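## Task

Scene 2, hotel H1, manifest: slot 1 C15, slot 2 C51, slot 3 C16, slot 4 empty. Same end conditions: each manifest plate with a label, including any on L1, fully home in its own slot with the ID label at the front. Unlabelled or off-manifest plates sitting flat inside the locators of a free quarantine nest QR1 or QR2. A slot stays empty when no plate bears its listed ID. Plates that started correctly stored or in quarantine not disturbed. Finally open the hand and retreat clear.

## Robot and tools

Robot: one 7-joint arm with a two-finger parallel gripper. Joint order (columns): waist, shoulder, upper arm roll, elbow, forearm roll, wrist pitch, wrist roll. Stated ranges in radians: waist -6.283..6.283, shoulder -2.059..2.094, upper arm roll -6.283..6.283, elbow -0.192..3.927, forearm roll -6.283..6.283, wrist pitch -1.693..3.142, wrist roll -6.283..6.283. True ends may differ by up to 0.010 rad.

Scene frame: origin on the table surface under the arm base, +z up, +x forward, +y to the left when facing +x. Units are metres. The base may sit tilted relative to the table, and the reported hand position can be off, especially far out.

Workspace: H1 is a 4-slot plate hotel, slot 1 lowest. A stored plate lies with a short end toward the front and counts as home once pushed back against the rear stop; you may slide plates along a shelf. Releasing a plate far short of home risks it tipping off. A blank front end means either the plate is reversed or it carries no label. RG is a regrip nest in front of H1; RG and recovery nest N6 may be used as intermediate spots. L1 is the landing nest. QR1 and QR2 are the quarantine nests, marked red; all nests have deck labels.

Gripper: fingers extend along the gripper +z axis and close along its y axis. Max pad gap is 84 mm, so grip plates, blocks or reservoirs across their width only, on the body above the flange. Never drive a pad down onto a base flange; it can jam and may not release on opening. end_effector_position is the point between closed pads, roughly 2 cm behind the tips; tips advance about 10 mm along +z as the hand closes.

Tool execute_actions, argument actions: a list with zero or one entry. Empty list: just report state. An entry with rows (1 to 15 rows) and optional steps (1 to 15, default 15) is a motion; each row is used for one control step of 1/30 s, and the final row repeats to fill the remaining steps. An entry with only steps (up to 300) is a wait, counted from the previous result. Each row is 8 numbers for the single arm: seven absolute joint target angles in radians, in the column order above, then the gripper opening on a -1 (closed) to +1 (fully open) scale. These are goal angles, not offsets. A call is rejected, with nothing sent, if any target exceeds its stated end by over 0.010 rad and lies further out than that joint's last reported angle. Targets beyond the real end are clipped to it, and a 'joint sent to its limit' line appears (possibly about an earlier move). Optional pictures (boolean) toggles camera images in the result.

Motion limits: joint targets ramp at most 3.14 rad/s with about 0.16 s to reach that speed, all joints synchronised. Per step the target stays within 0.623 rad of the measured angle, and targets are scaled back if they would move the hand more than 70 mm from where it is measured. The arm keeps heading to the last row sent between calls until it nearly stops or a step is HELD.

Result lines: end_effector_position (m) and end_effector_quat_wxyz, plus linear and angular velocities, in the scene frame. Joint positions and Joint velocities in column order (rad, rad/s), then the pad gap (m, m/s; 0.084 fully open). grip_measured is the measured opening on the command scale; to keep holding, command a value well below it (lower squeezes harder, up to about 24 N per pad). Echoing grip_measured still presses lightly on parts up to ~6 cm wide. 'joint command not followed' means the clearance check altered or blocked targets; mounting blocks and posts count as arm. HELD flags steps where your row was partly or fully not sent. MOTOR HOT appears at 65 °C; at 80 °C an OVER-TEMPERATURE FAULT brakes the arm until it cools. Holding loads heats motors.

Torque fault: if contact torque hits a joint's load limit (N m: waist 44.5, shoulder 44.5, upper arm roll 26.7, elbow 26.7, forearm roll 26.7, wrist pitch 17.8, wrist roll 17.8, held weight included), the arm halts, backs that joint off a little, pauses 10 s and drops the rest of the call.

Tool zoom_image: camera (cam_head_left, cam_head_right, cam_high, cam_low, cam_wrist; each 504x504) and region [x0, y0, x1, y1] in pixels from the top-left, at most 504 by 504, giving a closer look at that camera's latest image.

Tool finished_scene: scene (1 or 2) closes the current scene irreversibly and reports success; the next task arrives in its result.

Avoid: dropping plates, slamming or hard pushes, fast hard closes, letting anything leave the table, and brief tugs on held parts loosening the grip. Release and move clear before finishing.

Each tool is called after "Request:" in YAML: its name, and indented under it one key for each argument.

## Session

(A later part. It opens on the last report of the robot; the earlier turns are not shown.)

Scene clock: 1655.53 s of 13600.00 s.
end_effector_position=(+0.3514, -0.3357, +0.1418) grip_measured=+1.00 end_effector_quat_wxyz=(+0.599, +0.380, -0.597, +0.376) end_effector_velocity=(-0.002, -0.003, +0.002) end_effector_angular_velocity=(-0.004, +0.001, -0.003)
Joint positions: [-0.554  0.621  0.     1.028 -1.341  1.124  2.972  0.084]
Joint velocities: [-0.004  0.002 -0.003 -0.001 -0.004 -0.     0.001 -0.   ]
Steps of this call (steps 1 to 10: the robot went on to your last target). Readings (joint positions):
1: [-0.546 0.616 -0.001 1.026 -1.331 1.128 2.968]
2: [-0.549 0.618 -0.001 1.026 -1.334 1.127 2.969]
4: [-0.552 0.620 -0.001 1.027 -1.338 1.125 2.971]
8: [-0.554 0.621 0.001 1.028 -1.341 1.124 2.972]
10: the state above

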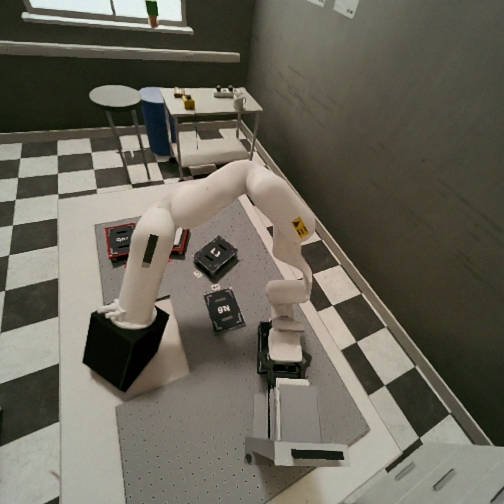

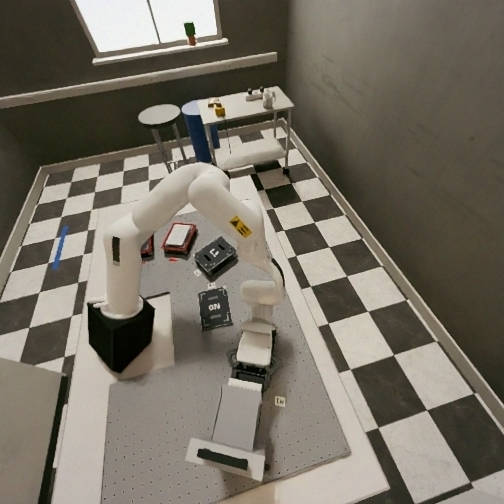

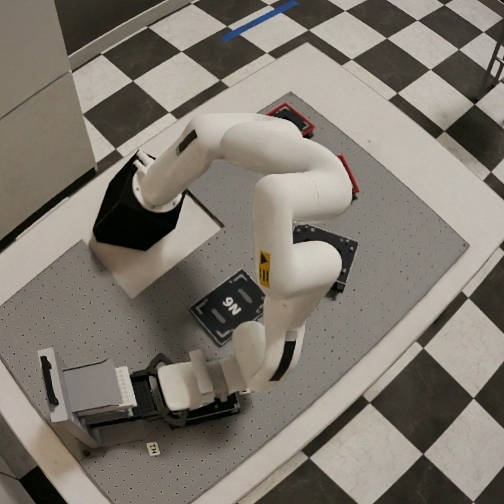

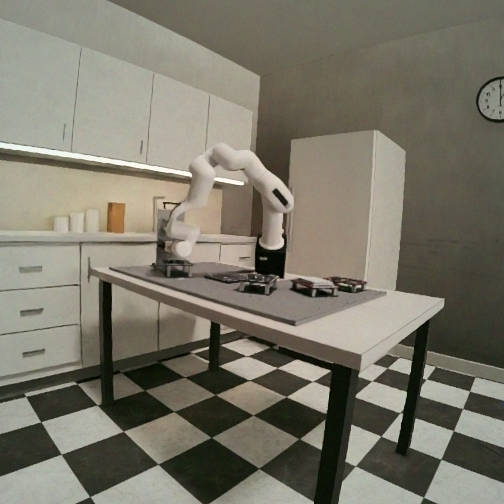

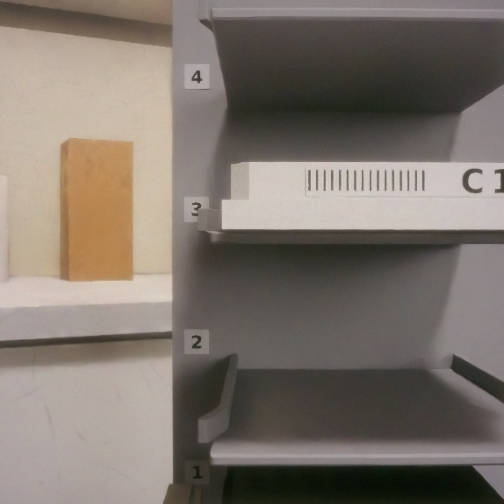

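Request:
execute_actions:
  actions:
    - {"rows":[[-0.5545,0.6216,0,1.0278,-1.3411,1.1237,2.9717,0.96],[-0.5545,0.6216,0,1.0278,-1.3411,1.1237,2.9717,0.92],[-0.5545,0.6216,0,1.0278,-1.3411,1.1237,2.9717,0.86],[-0.5545,0.6216,0,1.0278,-1.3411,1.1237,2.9717,0.75],[-0.5545,0.6216,0,1.0278,-1.3411,1.1237,2.9717,0.55],[-0.5545,0.6216,0,1.0278,-1.3411,1.1237,2.9717,0.3],[-0.5545,0.6216,0,1.0278,-1.3411,1.1237,2.9717,0],[-0.5545,0.6216,0,1.0278,-1.3411,1.1237,2.9717,-0.4],[-0.5545,0.6216,0,1.0278,-1.3411,1.1237,2.9717,-1],[-0.5545,0.6216,0,1.0278,-1.3411,1.1237,2.9717,-1],[-0.5545,0.6216,0,1.0278,-1.3411,1.1237,2.9717,-1],[-0.5545,0.6216,0,1.0278,-1.3411,1.1237,2.9717,-1],[-0.5555,0.6186,0,1.0257,-1.3415,1.1235,2.9706,-1],[-0.5570,0.6141,0,1.0226,-1.3421,1.1232,2.9690,-1],[-0.5585,0.6096,0,1.0194,-1.3427,1.1229,2.9693,-1]],"steps":15}
  pictures: false

Request:
execute_actions:
  actions:
    - {"rows":[[-0.5600,0.6051,0,1.0163,-1.3433,1.1226,2.9697,-1],[-0.5590,0.6023,0,1.0147,-1.3415,1.1235,2.9705,-1],[-0.5547,0.5992,0,1.0135,-1.3371,1.1253,2.9717,-1],[-0.5466,0.5942,0,1.0119,-1.3285,1.1293,2.9719,-1],[-0.5366,0.5881,0,1.0101,-1.3177,1.1342,2.9713,-1],[-0.5246,0.5809,0,1.0082,-1.3049,1.1403,2.9670,-1],[-0.5125,0.5739,0,1.0067,-1.2922,1.1466,2.9627,-1],[-0.5005,0.5671,0,1.0054,-1.2794,1.1530,2.9584,-1],[-0.4866,0.5594,0,1.0044,-1.2648,1.1608,2.9534,-1],[-0.4706,0.5509,0,1.0037,-1.2480,1.1699,2.9476,-1],[-0.4505,0.5408,0,1.0036,-1.2275,1.1816,2.9405,-1],[-0.4306,0.5312,0,1.0045,-1.2070,1.1938,2.9333,-1],[-0.4107,0.5221,0,1.0062,-1.1868,1.2064,2.9261,-1],[-0.3908,0.5135,0,1.0088,-1.1668,1.2193,2.9190,-1],[-0.3729,0.5062,0,1.0118,-1.1489,1.2315,2.9125,-1]],"steps":15}
  pictures: false

Request:
execute_actions:
  actions:
    - {"rows":[[-0.3570,0.5001,0,1.0152,-1.1333,1.2424,2.9068,-1],[-0.3472,0.4965,0,1.0176,-1.1236,1.2494,2.9032,-1],[-0.3486,0.4904,0,1.0138,-1.1236,1.2498,2.9007,-1],[-0.3510,0.4795,0,1.0068,-1.1237,1.2506,2.8961,-1],[-0.3543,0.4649,0,0.9976,-1.1238,1.2517,2.8901,-1],[-0.3582,0.4479,0,0.9868,-1.1240,1.2529,2.8830,-1],[-0.3620,0.4309,0,0.9761,-1.1241,1.2541,2.8760,-1],[-0.3658,0.4139,0,0.9653,-1.1242,1.2553,2.8689,-1],[-0.3691,0.3993,0,0.9561,-1.1243,1.2564,2.8629,-1],[-0.3719,0.3872,0,0.9484,-1.1244,1.2572,2.8578,-1],[-0.3738,0.3786,0,0.9430,-1.1245,1.2578,2.8543,-1],[-0.3746,0.3750,0,0.9407,-1.1245,1.2581,2.8528,-1],[-0.3746,0.3750,0,0.9407,-1.1245,1.2581,2.8528,-1],[-0.3807,0.3772,0,0.9391,-1.1304,1.2535,2.8550,-1],[-0.3869,0.3794,0,0.9376,-1.1363,1.2490,2.8571,-1]],"steps":15}
  pictures: false

Request:
execute_actions:
  actions:
    - {"rows":[[-0.3985,0.3864,0,0.9362,-1.1479,1.2399,2.8625,-1],[-0.4102,0.3933,0,0.9350,-1.1597,1.2311,2.8678,-1],[-0.4225,0.3983,0,0.9328,-1.1717,1.2225,2.8721,-1],[-0.4348,0.4034,0,0.9310,-1.1838,1.2140,2.8765,-1],[-0.4484,0.4100,0,0.9297,-1.1974,1.2047,2.8816,-1],[-0.4620,0.4172,0,0.9288,-1.2111,1.1956,2.8869,-1],[-0.4759,0.4236,0,0.9279,-1.2250,1.1866,2.8918,-1],[-0.4898,0.4303,0,0.9274,-1.2390,1.1779,2.8967,-1],[-0.5036,0.4373,0,0.9272,-1.2531,1.1694,2.9015,-1],[-0.5114,0.4412,0,0.9273,-1.2609,1.1647,2.9043,-1]],"steps":15}

Scene clock: 1714.47 s of 13600.00 s.
end_effector_position=(+0.3510, -0.3359, +0.1426) grip_measured=+0.93 end_effector_quat_wxyz=(+0.599, +0.380, -0.597, +0.375) end_effector_velocity=(-0.000, +0.002, +0.016) end_effector_angular_velocity=(+0.005, -0.004, +0.001)
Joint positions: [-0.555  0.62   0.     1.026 -1.341  1.123  2.971  0.082]
Joint velocities: [-0.018 -0.057  0.003 -0.043 -0.008 -0.008 -0.015  0.   ]
Steps of this call (steps 1 to 30: the robot went on to your last target; steps 31 to 90: nothing new was sent; then 55.43 s passed at rest; steps 91 to 105: all 15 steps of this action). Readings (joint positions):
91: [-0.554 0.622 0.000 1.028 -1.341 1.124 2.972]
92: [-0.554 0.622 0.000 1.028 -1.341 1.124 2.972]
94: [-0.554 0.622 0.000 1.028 -1.341 1.124 2.972]
98: [-0.554 0.622 0.000 1.028 -1.341 1.124 2.972]
105: the state above

Scene clock: 1714.97 s of 13600.00 s.
end_effector_position=(+0.3751, -0.2864, +0.1483) grip_measured=+0.93 end_effector_quat_wxyz=(+0.596, +0.375, -0.599, +0.380) end_effector_velocity=(+0.115, +0.228, -0.002) end_effector_angular_velocity=(-0.002, -0.008, +0.011)
Joint positions: [-0.443  0.538 -0.     1.006 -1.22   1.187  2.938  0.082]
Joint velocities: [ 0.539 -0.26   0.004  0.029  0.547  0.327 -0.189  0.   ]
Steps of this call (steps 1 to 15: all 15 steps of this action). Readings (joint positions):
1: [-0.556 0.617 0.000 1.024 -1.342 1.123 2.970]
2: [-0.557 0.614 0.000 1.022 -1.342 1.123 2.970]
4: [-0.557 0.607 -0.000 1.018 -1.341 1.124 2.971]
8: [-0.538 0.590 -0.002 1.011 -1.318 1.135 2.969]
15: the state above

Scene clock: 1715.47 s of 13600.00 s.
end_effector_position=(+0.3925, -0.2442, +0.1848) grip_measured=+0.93 end_effector_quat_wxyz=(+0.597, +0.372, -0.601, +0.379) end_effector_velocity=(-0.004, -0.006, +0.034) end_effector_angular_velocity=(+0.027, +0.000, +0.023)
Joint positions: [-0.375  0.386 -0.001  0.948 -1.126  1.256  2.858  0.082]
Joint velocities: [-0.073 -0.125  0.024 -0.098 -0.053 -0.035 -0.041  0.   ]
Steps of this call (steps 1 to 15: all 15 steps of this action). Readings (joint positions):
1: [-0.425 0.530 0.000 1.007 -1.202 1.198 2.931]
2: [-0.406 0.521 0.001 1.009 -1.183 1.210 2.925]
4: [-0.375 0.507 0.003 1.013 -1.153 1.229 2.913]
8: [-0.358 0.469 0.002 0.997 -1.129 1.247 2.892]
15: the state above

Scene clock: 1715.97 s of 13600.00 s.
end_effector_position=(+0.3645, -0.2974, +0.1861) grip_measured=+0.93 end_effector_quat_wxyz=(+0.599, +0.371, -0.601, +0.377) end_effector_velocity=(-0.000, -0.019, -0.010) end_effector_angular_velocity=(+0.028, -0.010, +0.034)
Joint positions: [-0.507  0.439 -0.002  0.927 -1.255  1.169  2.902  0.082]
Joint velocities: [-0.064  0.029  0.023  0.006 -0.079 -0.056  0.028  0.   ]
Steps of this call (steps 1 to 15: all 15 steps of this action). Readings (joint positions):
1: [-0.378 0.383 -0.001 0.945 -1.129 1.254 2.858]
2: [-0.382 0.383 0.000 0.942 -1.133 1.251 2.858]
4: [-0.397 0.388 0.001 0.938 -1.148 1.240 2.863]
8: [-0.442 0.408 -0.000 0.931 -1.191 1.210 2.879]
15: the state above

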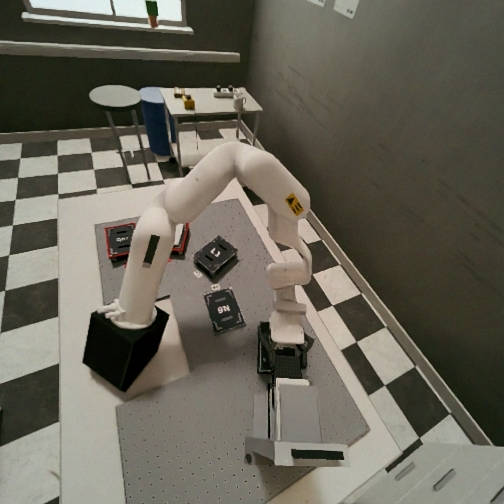

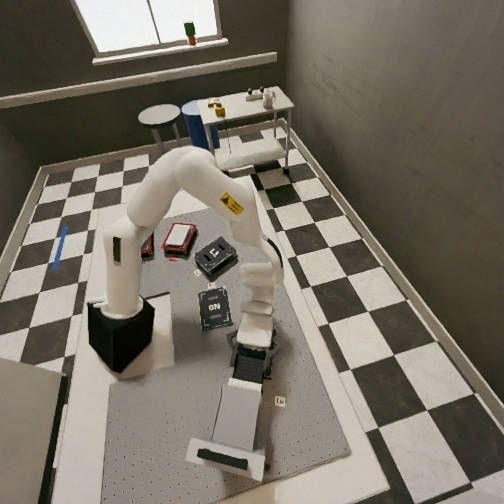

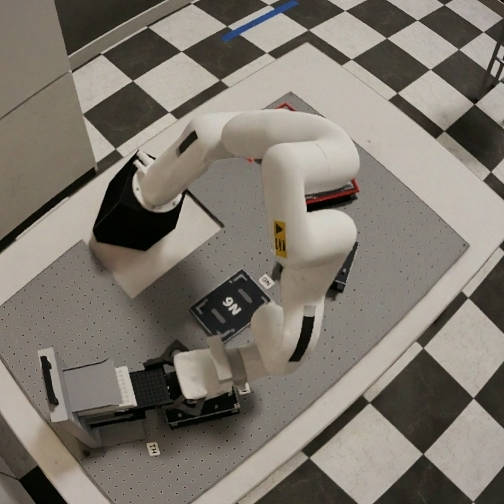

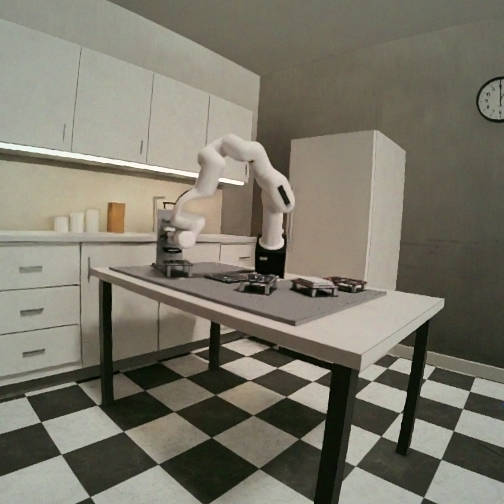

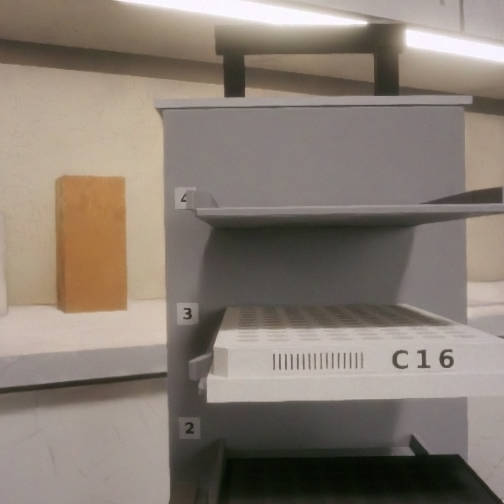

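Plate is over shelf 2. Continue.

Request:
execute_actions:
  actions:
    - {"rows":[[-0.5175,0.4445,0,0.9275,-1.2673,1.1610,2.9064,-1],[-0.5315,0.4519,0,0.9281,-1.2815,1.1528,2.9113,-1],[-0.5454,0.4595,0,0.9291,-1.2959,1.1449,2.9162,-1],[-0.5593,0.4674,0,0.9306,-1.3104,1.1371,2.9212,-1],[-0.5733,0.4755,0,0.9324,-1.3250,1.1295,2.9261,-1],[-0.5872,0.4838,0,0.9346,-1.3396,1.1221,2.9310,-1],[-0.5992,0.4930,0,0.9378,-1.3525,1.1158,2.9361,-1],[-0.6094,0.5013,0,0.9410,-1.3639,1.1105,2.9406,-1],[-0.6187,0.5072,0,0.9432,-1.3738,1.1060,2.9439,-1],[-0.6265,0.5123,0,0.9451,-1.3821,1.1022,2.9466,-1],[-0.6312,0.5153,0,0.9463,-1.3871,1.1000,2.9483,-1]],"steps":15}

Scene clock: 1730.03 s of 13600.00 s.
end_effector_position=(+0.3409, -0.3459, +0.1850) grip_measured=+0.93 end_effector_quat_wxyz=(+0.599, +0.372, -0.601, +0.377) end_effector_velocity=(-0.006, -0.025, -0.008) end_effector_angular_velocity=(+0.019, -0.006, +0.022)
Joint positions: [-0.626  0.512 -0.002  0.945 -1.38   1.104  2.946  0.082]
Joint velocities: [-0.072  0.048  0.017  0.022 -0.086 -0.045  0.031  0.   ]
Steps of this call (steps 1 to 15: the robot went on to your last target; steps 16 to 90: nothing new was sent; then 10.57 s passed at rest; steps 91 to 105: all 15 steps of this action). Readings (joint positions):
91: [-0.512 0.441 0.000 0.927 -1.261 1.165 2.904]
92: [-0.513 0.442 0.000 0.927 -1.263 1.164 2.905]
94: [-0.522 0.447 0.002 0.928 -1.273 1.157 2.909]
98: [-0.566 0.472 -0.000 0.932 -1.317 1.134 2.924]
105: the state above

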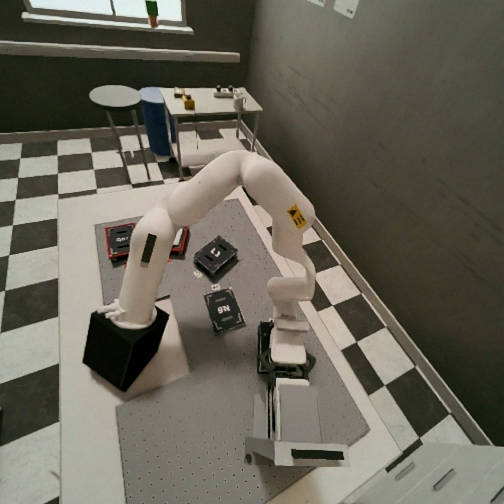

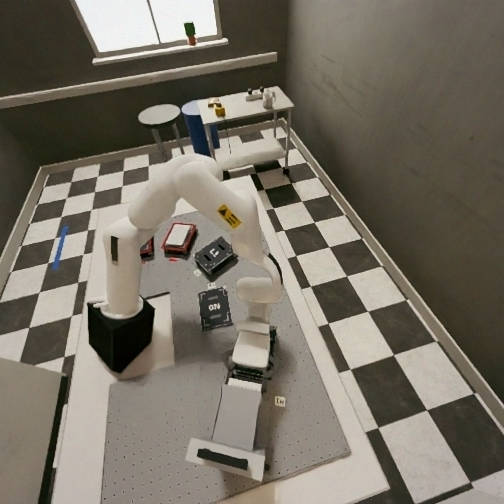

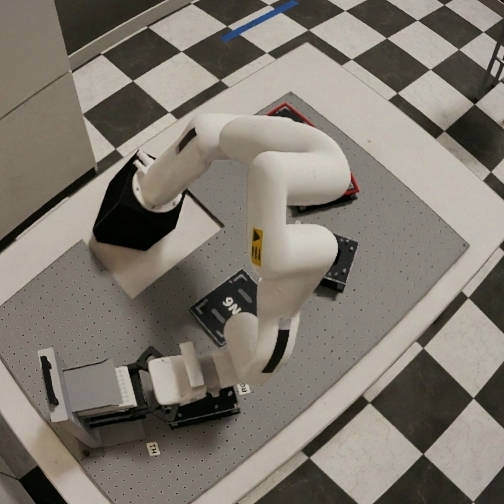

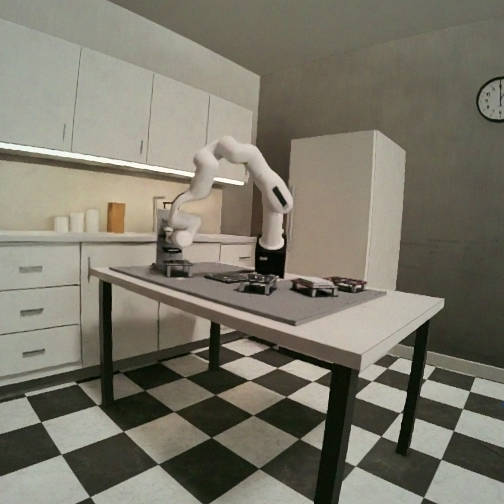

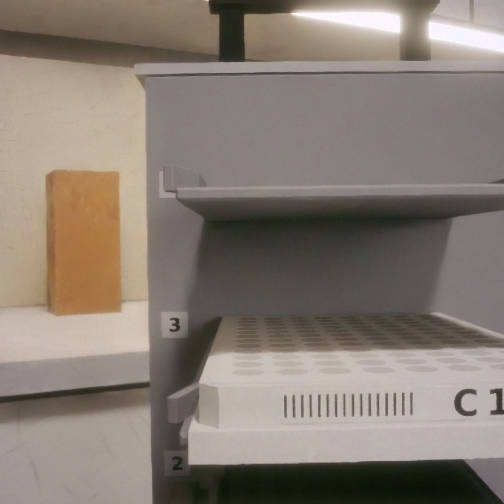

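Request:
execute_actions:
  actions:
    - {"rows":[[-0.6341,0.5180,0,0.9475,-1.3903,1.0985,2.9496,-1],[-0.6370,0.5206,0,0.9487,-1.3936,1.0971,2.9509,-1],[-0.6427,0.5259,0,0.9511,-1.4001,1.0943,2.9537,-1],[-0.6460,0.5288,0,0.9525,-1.4038,1.0928,2.9551,-1],[-0.6486,0.5310,0,0.9536,-1.4068,1.0916,2.9563,-1],[-0.6486,0.5310,0,0.9536,-1.4068,1.0916,2.9563,-1],[-0.6486,0.5310,0,0.9536,-1.4068,1.0916,2.9563,-1],[-0.6486,0.5310,0,0.9536,-1.4068,1.0916,2.9563,0],[-0.6486,0.5310,0,0.9536,-1.4068,1.0916,2.9563,0.6],[-0.6486,0.5310,0,0.9536,-1.4068,1.0916,2.9563,0.85],[-0.6486,0.5310,0,0.9536,-1.4068,1.0916,2.9563,0.95],[-0.6486,0.5310,0,0.9536,-1.4068,1.0916,2.9563,1]],"steps":15}
  pictures: false

Request:
execute_actions:
  actions:
    - {"rows":[[-0.6486,0.5310,0,0.9536,-1.4068,1.0916,2.9563,1],[-0.6486,0.5310,0,0.9536,-1.4068,1.0916,2.9563,0.96],[-0.6486,0.5310,0,0.9536,-1.4068,1.0916,2.9563,0.9],[-0.6486,0.5310,0,0.9536,-1.4068,1.0916,2.9563,0.8],[-0.6486,0.5310,0,0.9536,-1.4068,1.0916,2.9563,0.7],[-0.6486,0.5310,0,0.9536,-1.4068,1.0916,2.9563,0.7],[-0.6517,0.5331,0,0.9545,-1.4101,1.0902,2.9574,0.7],[-0.6548,0.5352,0,0.9555,-1.4135,1.0888,2.9585,0.7],[-0.6579,0.5373,0,0.9565,-1.4169,1.0874,2.9596,0.7],[-0.6610,0.5395,0,0.9575,-1.4203,1.0860,2.9607,0.7],[-0.6634,0.5411,0,0.9583,-1.4228,1.0850,2.9615,0.7],[-0.6657,0.5427,0,0.9590,-1.4253,1.0840,2.9623,0.7]],"steps":15}
  pictures: false

Request:
execute_actions:
  actions:
    - {"rows":[[-0.6657,0.5427,0,0.9590,-1.4253,1.0840,2.9623,0.7],[-0.6657,0.5427,0,0.9590,-1.4253,1.0840,2.9623,0.7],[-0.6657,0.5427,0,0.9590,-1.4253,1.0840,2.9623,0.7],[-0.6657,0.5427,0,0.9590,-1.4253,1.0840,2.9623,0.7],[-0.6657,0.5427,0,0.9590,-1.4253,1.0840,2.9623,0.9],[-0.6657,0.5427,0,0.9590,-1.4253,1.0840,2.9623,1]],"steps":11}
  pictures: false

Scene clock: 1750.40 s of 13600.00 s.
end_effector_position=(+0.3372, -0.3551, +0.1831) grip_measured=+0.97 end_effector_quat_wxyz=(+0.598, +0.373, -0.601, +0.378) end_effector_velocity=(+0.000, -0.001, +0.001) end_effector_angular_velocity=(-0.002, +0.000, +0.001)
Joint positions: [-0.648  0.531  0.     0.954 -1.407  1.092  2.956  0.083]
Joint velocities: [-0.002  0.001 -0.     0.001 -0.002  0.001  0.001  0.021]
Steps of this call (steps 1 to 15: the robot went on to your last target; steps 16 to 90: nothing new was sent; then 16.87 s passed at rest; steps 91 to 105: all 15 steps of this action). Readings (joint positions):
91: [-0.631 0.515 0.000 0.946 -1.387 1.100 2.948]
92: [-0.632 0.516 0.000 0.947 -1.388 1.100 2.949]
94: [-0.635 0.519 0.001 0.948 -1.392 1.098 2.950]
98: [-0.646 0.528 -0.001 0.952 -1.403 1.093 2.955]
105: the state above

Scene clock: 1750.90 s of 13600.00 s.
end_effector_position=(+0.3338, -0.3614, +0.1833) grip_measured=+0.93 end_effector_quat_wxyz=(+0.598, +0.373, -0.601, +0.378) end_effector_velocity=(-0.010, -0.015, -0.000) end_effector_angular_velocity=(+0.000, +0.002, -0.005)
Joint positions: [-0.663  0.541 -0.     0.958 -1.422  1.085  2.961  0.081]
Joint velocities: [-0.037  0.027 -0.002  0.01  -0.037 -0.017  0.012 -0.   ]
Steps of this call (steps 1 to 15: all 15 steps of this action). Readings (joint positions):
1: [-0.648 0.531 0.000 0.954 -1.407 1.092 2.956]
2: [-0.648 0.531 0.000 0.954 -1.407 1.092 2.956]
4: [-0.649 0.531 -0.000 0.954 -1.407 1.092 2.956]
8: [-0.649 0.531 0.000 0.954 -1.408 1.091 2.957]
15: the state above

Scene clock: 1751.27 s of 13600.00 s.
end_effector_position=(+0.3337, -0.3624, +0.1832) grip_measured=+1.00 end_effector_quat_wxyz=(+0.598, +0.373, -0.601, +0.378) end_effector_velocity=(+0.000, +0.001, -0.001) end_effector_angular_velocity=(+0.001, +0.000, +0.001)
Joint positions: [-0.666  0.543 -0.     0.959 -1.425  1.084  2.962  0.084]
Joint velocities: [ 0.001  0.     0.002 -0.001  0.001  0.001  0.     0.004]
Steps of this call (steps 1 to 11: all 11 steps of this action). Readings (joint positions):
1: [-0.664 0.542 -0.000 0.958 -1.423 1.085 2.962]
2: [-0.665 0.542 -0.000 0.959 -1.424 1.084 2.962]
4: [-0.665 0.542 0.000 0.959 -1.425 1.084 2.962]
8: [-0.666 0.543 -0.000 0.959 -1.425 1.084 2.962]
11: the state above

Request:
execute_actions:
  actions:
    - {"rows":[[-0.6676,0.5379,0,0.9560,-1.4260,1.0835,2.9601,1],[-0.6695,0.5330,0,0.9530,-1.4268,1.0830,2.9579,1],[-0.6714,0.5282,0,0.9501,-1.4275,1.0826,2.9557,1],[-0.6733,0.5234,0,0.9471,-1.4282,1.0821,2.9535,1],[-0.6733,0.5234,0,0.9471,-1.4282,1.0821,2.9535,1],[-0.6700,0.5211,0,0.9460,-1.4246,1.0835,2.9523,1],[-0.6624,0.5159,0,0.9436,-1.4164,1.0868,2.9497,1],[-0.6498,0.5074,0,0.9398,-1.4028,1.0926,2.9452,1],[-0.6373,0.4990,0,0.9364,-1.3894,1.0986,2.9408,1],[-0.6248,0.4909,0,0.9333,-1.3761,1.1047,2.9364,1],[-0.6046,0.4781,0,0.9288,-1.3545,1.1147,2.9292,1],[-0.5765,0.4665,0,0.9270,-1.3262,1.1290,2.9220,1],[-0.5465,0.4565,0,0.9273,-1.2963,1.1448,2.9148,1],[-0.5175,0.4445,0,0.9275,-1.2673,1.1610,2.9064,1],[-0.4898,0.4303,0,0.9274,-1.2390,1.1779,2.8967,1]],"steps":15}
  pictures: false

Request:
execute_actions:
  actions:
    - {"rows":[[-0.4600,0.4250,0,0.9350,-1.2100,1.1960,2.8900,1],[-0.4280,0.4270,0,0.9480,-1.1810,1.2150,2.8860,1],[-0.3950,0.4330,0,0.9650,-1.1520,1.2350,2.8820,1],[-0.3620,0.4410,0,0.9850,-1.1230,1.2550,2.8790,1],[-0.3290,0.4500,0,1.0060,-1.0940,1.2760,2.8760,1],[-0.2970,0.4600,0,1.0280,-1.0650,1.2970,2.8730,1],[-0.2670,0.4700,0,1.0490,-1.0380,1.3170,2.8710,1],[-0.2430,0.4785,0,1.0670,-1.0170,1.3325,2.8690,1],[-0.2290,0.4833,0,1.0770,-1.0045,1.3417,2.8678,1],[-0.2237,0.4851,0,1.0808,-0.9998,1.3451,2.8673,1]],"steps":15}
  pictures: false

Request:
execute_actions:
  actions:
    - {"steps":14}

Request:
zoom_image:
  camera: "cam_wrist"
  region: [200, 190, 290, 490]

Request:
zoom_image:
  camera: "cam_wrist"
  region: [350, 190, 440, 490]

Scene clock: 1767.83 s of 13600.00 s.
end_effector_position=(+0.3500, -0.3292, +0.1888) grip_measured=+1.00 end_effector_quat_wxyz=(+0.598, +0.372, -0.601, +0.378) end_effector_velocity=(+0.136, +0.254, -0.028) end_effector_angular_velocity=(+0.002, -0.005, +0.018)
Joint positions: [-0.589  0.475 -0.001  0.931 -1.338  1.124  2.926  0.084]
Joint velocities: [ 0.658 -0.297  0.007 -0.041  0.663  0.339 -0.188  0.   ]
Steps of this call (steps 1 to 15: the robot went on to your last target; steps 16 to 90: nothing new was sent; then 13.07 s passed at rest; steps 91 to 105: all 15 steps of this action). Readings (joint positions):
91: [-0.666 0.543 0.000 0.959 -1.425 1.084 2.962]
92: [-0.666 0.542 0.000 0.958 -1.425 1.084 2.962]
94: [-0.668 0.537 0.000 0.955 -1.426 1.083 2.959]
98: [-0.670 0.524 -0.001 0.948 -1.424 1.084 2.954]
105: the state above

Scene clock: 1768.33 s of 13600.00 s.
end_effector_position=(+0.4168, -0.1934, +0.1405) grip_measured=+1.00 end_effector_quat_wxyz=(+0.596, +0.375, -0.601, +0.377) end_effector_velocity=(-0.002, +0.016, +0.006) end_effector_angular_velocity=(-0.073, -0.003, -0.081)
Joint positions: [-0.231  0.483  0.004  1.074 -1.009  1.338  2.868  0.084]
Joint velocities: [ 0.094  0.037 -0.063  0.073  0.117  0.101 -0.012  0.   ]
Steps of this call (steps 1 to 15: all 15 steps of this action). Readings (joint positions):
1: [-0.565 0.465 -0.001 0.930 -1.315 1.137 2.919]
2: [-0.540 0.455 -0.000 0.930 -1.290 1.150 2.912]
4: [-0.485 0.440 0.001 0.938 -1.237 1.181 2.899]
8: [-0.364 0.446 0.001 0.992 -1.126 1.255 2.881]
15: the state above

Scene clock: 1768.80 s of 13600.00 s.
end_effector_position=(+0.4172, -0.1918, +0.1408) grip_measured=+1.00 end_effector_quat_wxyz=(+0.598, +0.372, -0.602, +0.377) end_effector_velocity=(+0.001, +0.001, -0.001) end_effector_angular_velocity=(+0.002, -0.001, +0.002)
Joint positions: [-0.224  0.485 -0.     1.081 -1.     1.345  2.867  0.084]
Joint velocities: [ 0.002  0.    -0.     0.001  0.    -0.001 -0.    -0.   ]
Steps of this call (steps 1 to 14: the robot went on to your last target). Readings (joint positions):
1: [-0.229 0.484 0.001 1.076 -1.006 1.340 2.868]
2: [-0.228 0.484 -0.001 1.077 -1.004 1.342 2.868]
4: [-0.227 0.485 -0.003 1.079 -1.002 1.344 2.868]
8: [-0.225 0.485 -0.001 1.080 -1.000 1.345 2.867]
14: the state above

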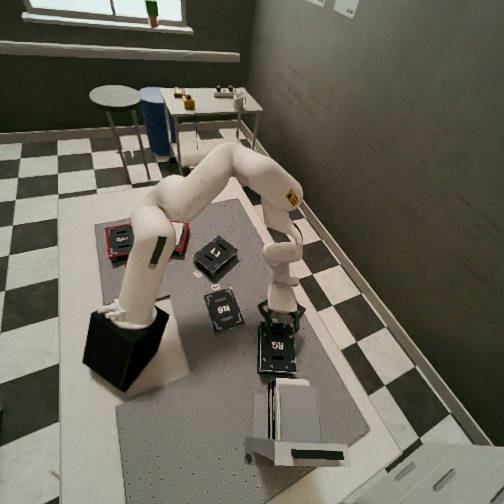

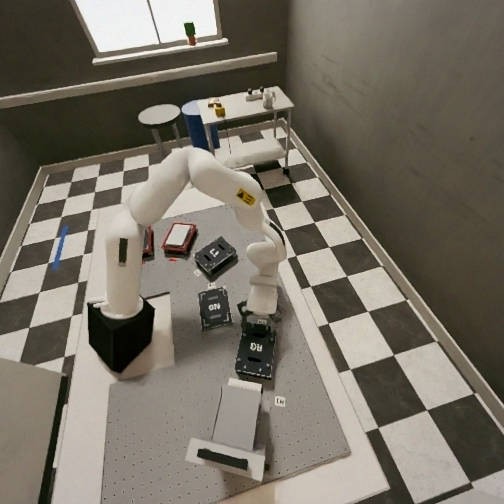

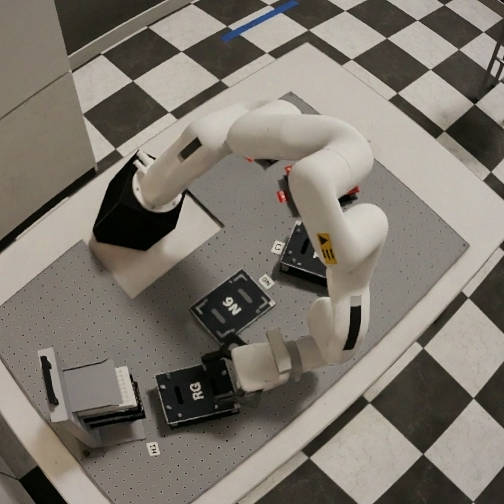

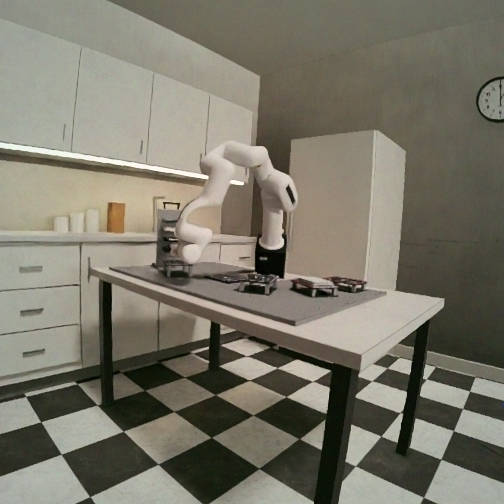

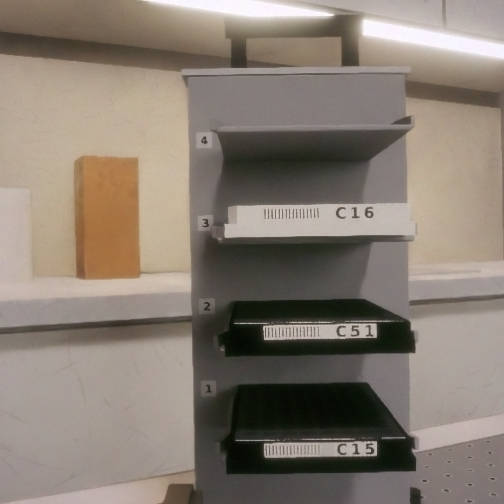

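Region (200, 190, 290, 490) of cam_wrist's 504x504 image, scaled by 1.680, with more detail than that image has; it fills the left 151 columns of this view, and the rest is white.

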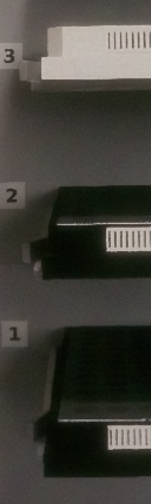

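Region (350, 190, 440, 490) of cam_wrist's 504x504 image, scaled by 1.680, with more detail than that image has; it fills the left 151 columns of this view, and the rest is white.

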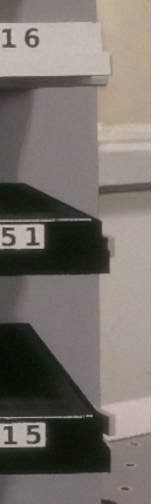

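Request:
zoom_image:
  camera: "cam_wrist"
  region: [205, 375, 430, 485]

Request:
zoom_image:
  camera: "cam_wrist"
  region: [205, 195, 430, 365]

Region (205, 375, 430, 485) of cam_wrist's 504x504 image, scaled by 2.240, with more detail than that image has; it fills the top 246 rows of this view, and the rest is white.

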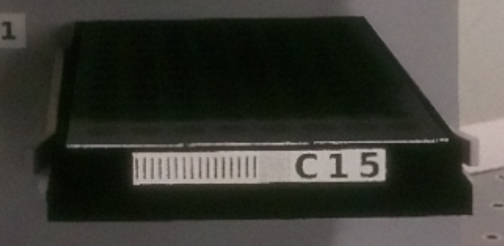

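Region (205, 195, 430, 365) of cam_wrist's 504x504 image, scaled by 2.240, with more detail than that image has; it fills the top 381 rows of this view, and the rest is white.

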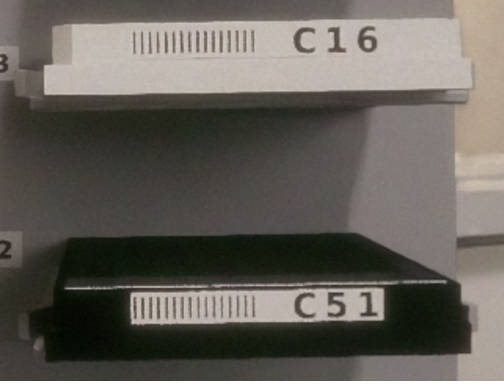

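Request:
zoom_image:
  camera: "cam_wrist"
  region: [290, 190, 390, 250]

Request:
zoom_image:
  camera: "cam_wrist"
  region: [290, 308, 390, 368]

Request:
zoom_image:
  camera: "cam_wrist"
  region: [290, 426, 390, 486]

Request:
zoom_image:
  camera: "cam_high"
  region: [60, 350, 160, 450]

Region (290, 190, 390, 250) of cam_wrist's 504x504 image, scaled by 5.040, with more detail than that image has; it fills the top 302 rows of this view, and the rest is white.

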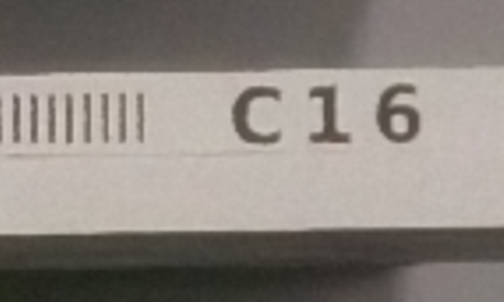

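Region (290, 308, 390, 368) of cam_wrist's 504x504 image, scaled by 5.040, with more detail than that image has; it fills the top 302 rows of this view, and the rest is white.

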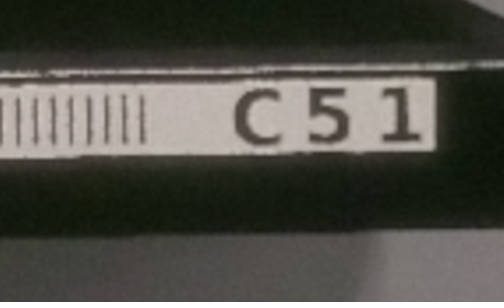

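Region (290, 426, 390, 486) of cam_wrist's 504x504 image, scaled by 5.040, with more detail than that image has; it fills the top 302 rows of this view, and the rest is white.

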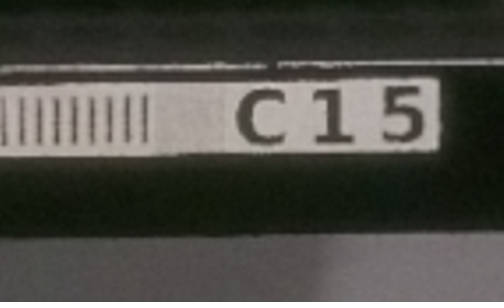

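Region (60, 350, 160, 450) of cam_high's 504x504 image, scaled by 5.040, with more detail than that image has.

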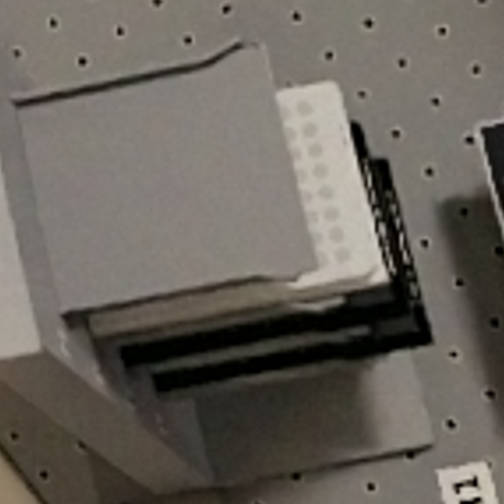

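Request:
execute_actions:
  actions:
    - {"rows":[[-0.2324,0.4885,0,1.0770,-1.0080,1.3372,2.8711,1],[-0.2480,0.4955,0,1.0710,-1.0230,1.3235,2.8780,1],[-0.2687,0.5050,0,1.0640,-1.0430,1.3055,2.8872,1],[-0.2930,0.5175,0,1.0575,-1.0665,1.2850,2.8979,1],[-0.3172,0.5310,0,1.0525,-1.0905,1.2655,2.9086,1],[-0.3415,0.5450,0,1.0490,-1.1150,1.2470,2.9193,1],[-0.3623,0.5578,0,1.0470,-1.1360,1.2315,2.9284,1],[-0.3796,0.5690,0,1.0462,-1.1540,1.2190,2.9361,1],[-0.3917,0.5772,0,1.0462,-1.1667,1.2107,2.9414,1],[-0.3969,0.5807,0,1.0463,-1.1721,1.2071,2.9437,1]],"steps":15}
  pictures: false

Request:
execute_actions:
  actions:
    - {"steps":12}

Request:
zoom_image:
  camera: "cam_wrist"
  region: [200, 370, 334, 504]

Request:
zoom_image:
  camera: "cam_wrist"
  region: [370, 370, 504, 504]

Scene clock: 1825.67 s of 13600.00 s.
end_effector_position=(+0.3785, -0.2716, +0.1312) grip_measured=+1.00 end_effector_quat_wxyz=(+0.600, +0.370, -0.601, +0.377) end_effector_velocity=(+0.010, -0.010, -0.028) end_effector_angular_velocity=(+0.068, -0.024, +0.068)
Joint positions: [-0.392  0.578 -0.003  1.046 -1.165  1.213  2.94   0.084]
Joint velocities: [-0.059  0.038  0.051  0.014 -0.094 -0.077  0.042  0.   ]
Steps of this call (steps 1 to 15: the robot went on to your last target; steps 16 to 90: nothing new was sent; then 53.37 s passed at rest; steps 91 to 105: all 15 steps of this action). Readings (joint positions):
91: [-0.224 0.485 0.000 1.081 -1.000 1.345 2.867]
92: [-0.225 0.486 0.001 1.080 -1.002 1.343 2.868]
94: [-0.237 0.491 0.002 1.076 -1.014 1.331 2.874]
98: [-0.302 0.524 0.001 1.058 -1.077 1.278 2.902]
105: the state above

Scene clock: 1826.07 s of 13600.00 s.
end_effector_position=(+0.3791, -0.2726, +0.1294) grip_measured=+1.00 end_effector_quat_wxyz=(+0.598, +0.373, -0.601, +0.377) end_effector_velocity=(-0.001, -0.001, +0.000) end_effector_angular_velocity=(-0.000, +0.002, -0.001)
Joint positions: [-0.397  0.58   0.     1.046 -1.172  1.207  2.944  0.084]
Joint velocities: [-0.002  0.001  0.    -0.001 -0.002 -0.     0.    -0.   ]
Steps of this call (steps 1 to 12: the robot went on to your last target). Readings (joint positions):
1: [-0.393 0.579 -0.001 1.046 -1.167 1.211 2.942]
2: [-0.394 0.579 0.000 1.047 -1.169 1.209 2.942]
4: [-0.395 0.579 0.002 1.047 -1.171 1.208 2.943]
8: [-0.396 0.580 0.001 1.047 -1.172 1.207 2.944]
12: the state above

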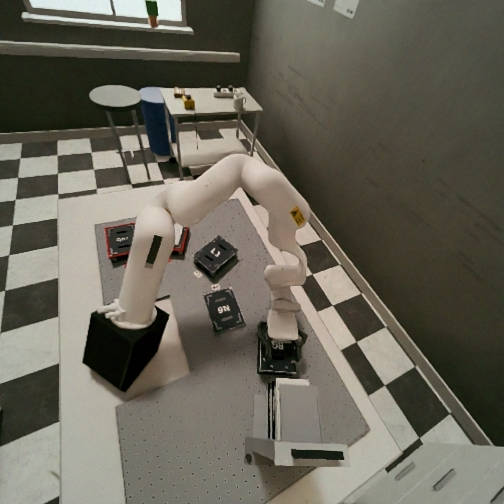

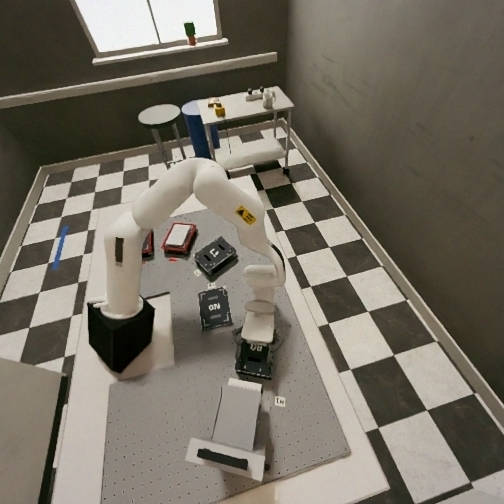

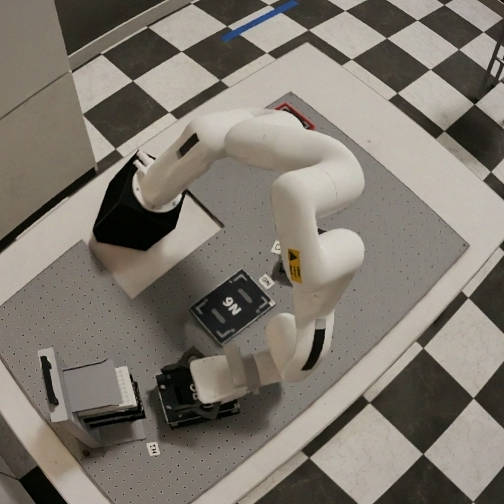

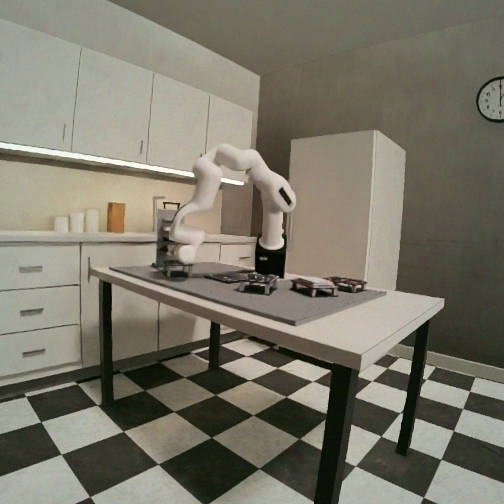

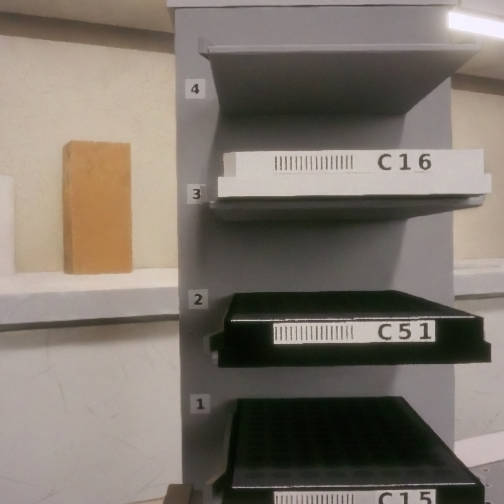

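Region (200, 370, 334, 504) of cam_wrist's 504x504 image, scaled by 3.761, with more detail than that image has.

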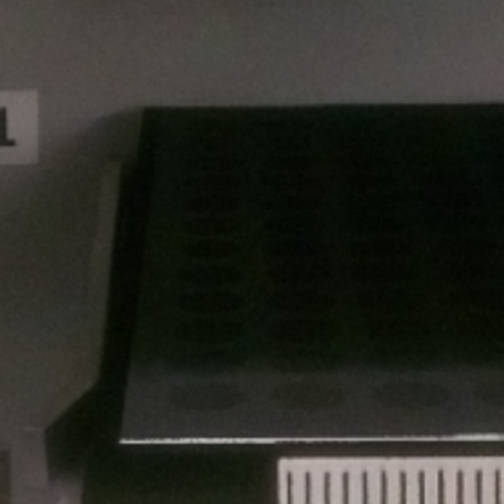

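Region (370, 370, 504, 504) of cam_wrist's 504x504 image, scaled by 3.761, with more detail than that image has.

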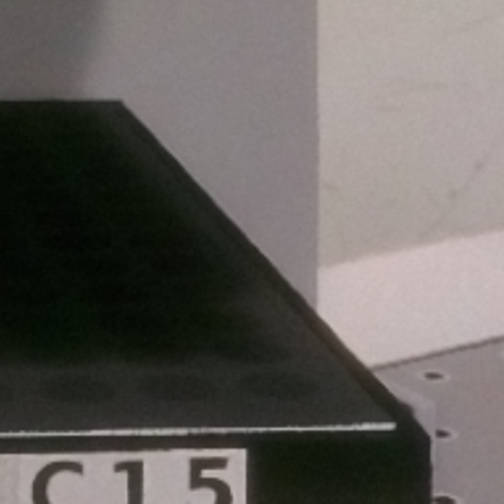

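Request:
execute_actions:
  actions: []

Scene clock: 1841.30 s of 13600.00 s.
end_effector_position=(+0.3788, -0.2728, +0.1295) grip_measured=+1.00 end_effector_quat_wxyz=(+0.598, +0.372, -0.601, +0.377) end_effector_velocity=(+0.000, +0.000, -0.000) end_effector_angular_velocity=(+0.000, -0.001, +0.000)
Joint positions: [-0.397  0.581 -0.     1.046 -1.172  1.207  2.944  0.084]
Joint velocities: [ 0.    -0.001  0.001  0.     0.    -0.     0.001 -0.   ]
Steps of this call (steps 1 to 15: the robot went on to your last target; steps 16 to 90: nothing new was sent; then 12.23 s passed at rest). Readings (joint positions):
1: [-0.397 0.580 0.000 1.046 -1.172 1.207 2.944]
2: [-0.397 0.581 0.000 1.046 -1.172 1.207 2.944]
4: [-0.397 0.581 0.000 1.046 -1.172 1.207 2.944]
8: [-0.397 0.581 0.000 1.046 -1.172 1.207 2.944]
90: the state above
The arm was judged still, so your last target was given up. Only a new action makes it travel on or press farther. Fingers that are still opening or closing keep moving.

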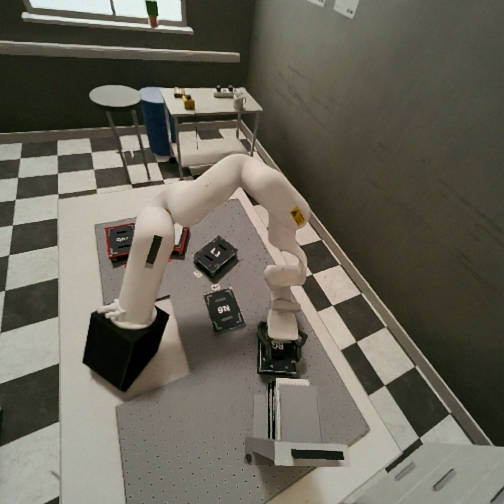

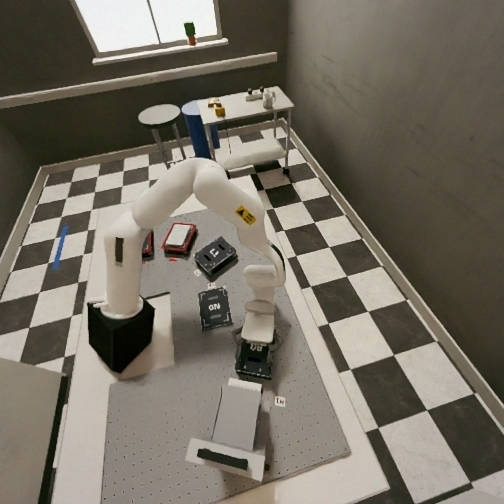

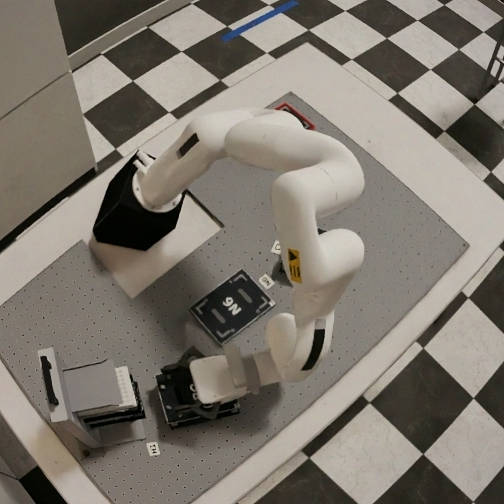

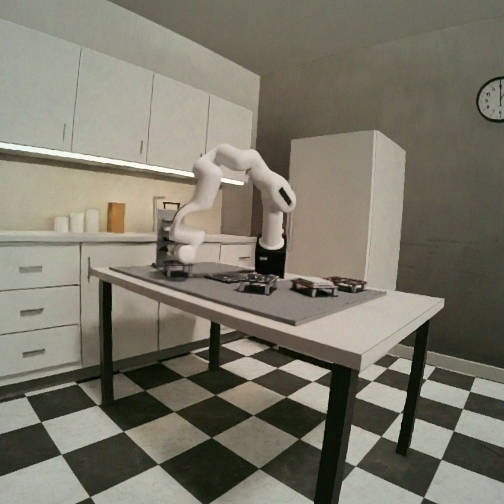

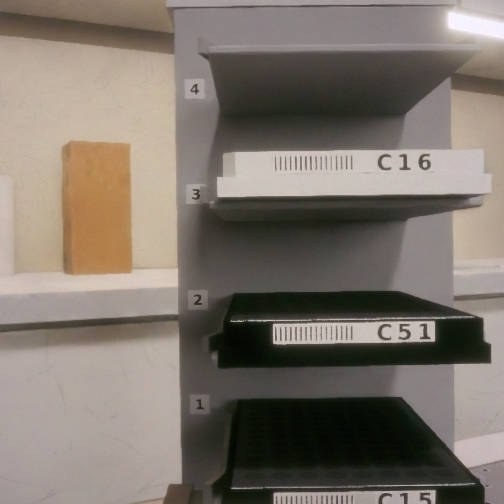

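Request:
execute_actions:
  actions:
    - {"rows":[[-0.4063,0.5848,0,1.0452,-1.1817,1.2011,2.9471,1],[-0.4158,0.5891,0,1.0443,-1.1913,1.1953,2.9505,1],[-0.4253,0.5935,0,1.0436,-1.2010,1.1895,2.9539,1],[-0.4348,0.5980,0,1.0431,-1.2108,1.1838,2.9573,1],[-0.4443,0.6027,0,1.0428,-1.2206,1.1783,2.9607,1],[-0.4537,0.6074,0,1.0427,-1.2304,1.1728,2.9641,1],[-0.4632,0.6123,0,1.0429,-1.2403,1.1674,2.9675,1],[-0.4727,0.6173,0,1.0432,-1.2503,1.1621,2.9709,1],[-0.4822,0.6225,0,1.0437,-1.2603,1.1570,2.9743,1],[-0.4918,0.6277,0,1.0445,-1.2703,1.1519,2.9778,1],[-0.5013,0.6331,0,1.0454,-1.2804,1.1469,2.9812,1],[-0.5108,0.6386,0,1.0465,-1.2905,1.1421,2.9846,1],[-0.5203,0.6442,0,1.0479,-1.3007,1.1372,2.9880,1]],"steps":15}
  pictures: false

Request:
execute_actions:
  actions: []

Scene clock: 1859.93 s of 13600.00 s.
end_effector_position=(+0.3560, -0.3188, +0.1300) grip_measured=+1.00 end_effector_quat_wxyz=(+0.598, +0.372, -0.601, +0.377) end_effector_velocity=(-0.057, -0.097, +0.008) end_effector_angular_velocity=(-0.019, +0.009, -0.027)
Joint positions: [-0.504  0.635 -0.001  1.046 -1.282  1.146  2.982  0.084]
Joint velocities: [-0.217  0.124 -0.018  0.016 -0.216 -0.104  0.072 -0.   ]
Steps of this call (steps 1 to 90: nothing new was sent; then 15.13 s passed at rest; steps 91 to 105: all 15 steps of this action). Readings (joint positions):
91: [-0.397 0.581 0.000 1.046 -1.172 1.207 2.944]
92: [-0.399 0.581 0.001 1.046 -1.174 1.206 2.945]
94: [-0.407 0.585 0.002 1.046 -1.184 1.200 2.948]
98: [-0.440 0.601 -0.000 1.043 -1.216 1.181 2.959]
105: the state above

Scene clock: 1859.93 s of 13600.00 s.
end_effector_position=(+0.3560, -0.3188, +0.1300) grip_measured=+1.00 end_effector_quat_wxyz=(+0.598, +0.372, -0.601, +0.377) end_effector_velocity=(-0.057, -0.097, +0.008) end_effector_angular_velocity=(-0.019, +0.009, -0.027)
Joint positions: [-0.504  0.635 -0.001  1.046 -1.282  1.146  2.982  0.084]
Joint velocities: [-0.217  0.124 -0.018  0.016 -0.216 -0.104  0.072 -0.   ]

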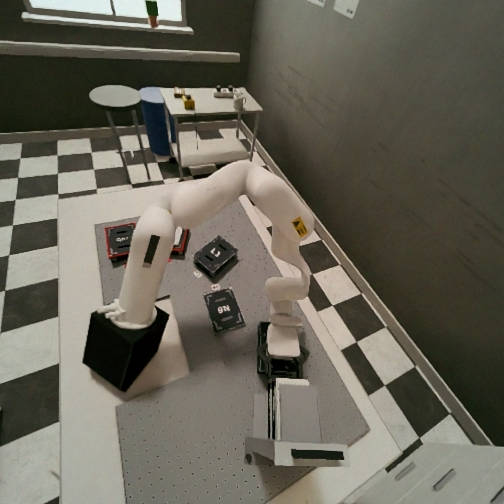

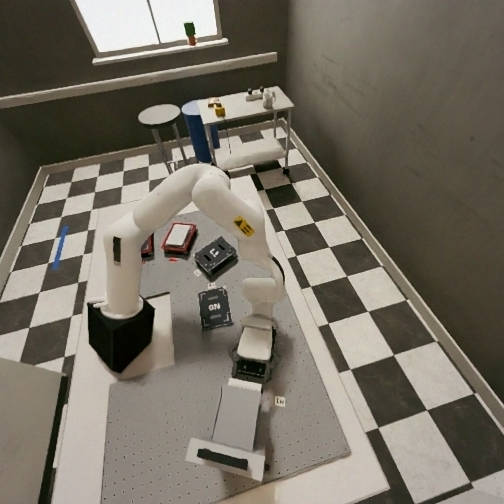

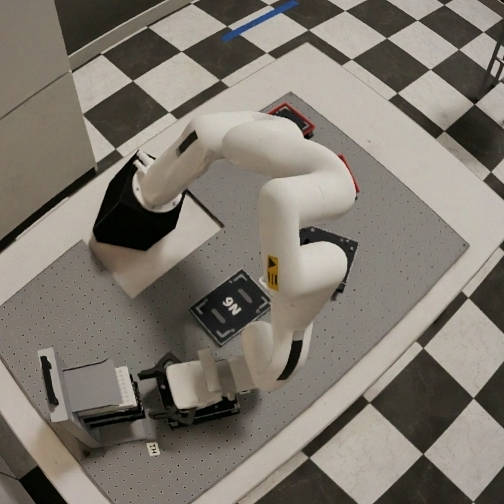

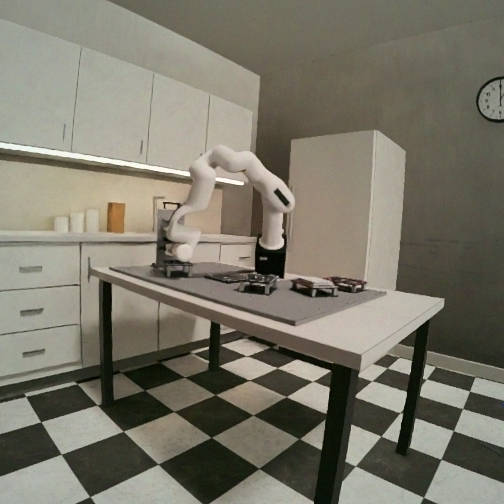

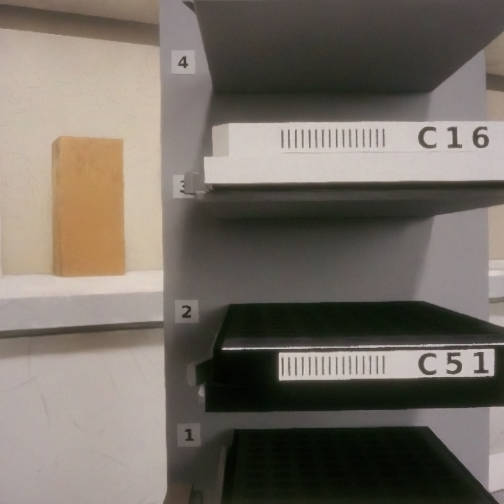

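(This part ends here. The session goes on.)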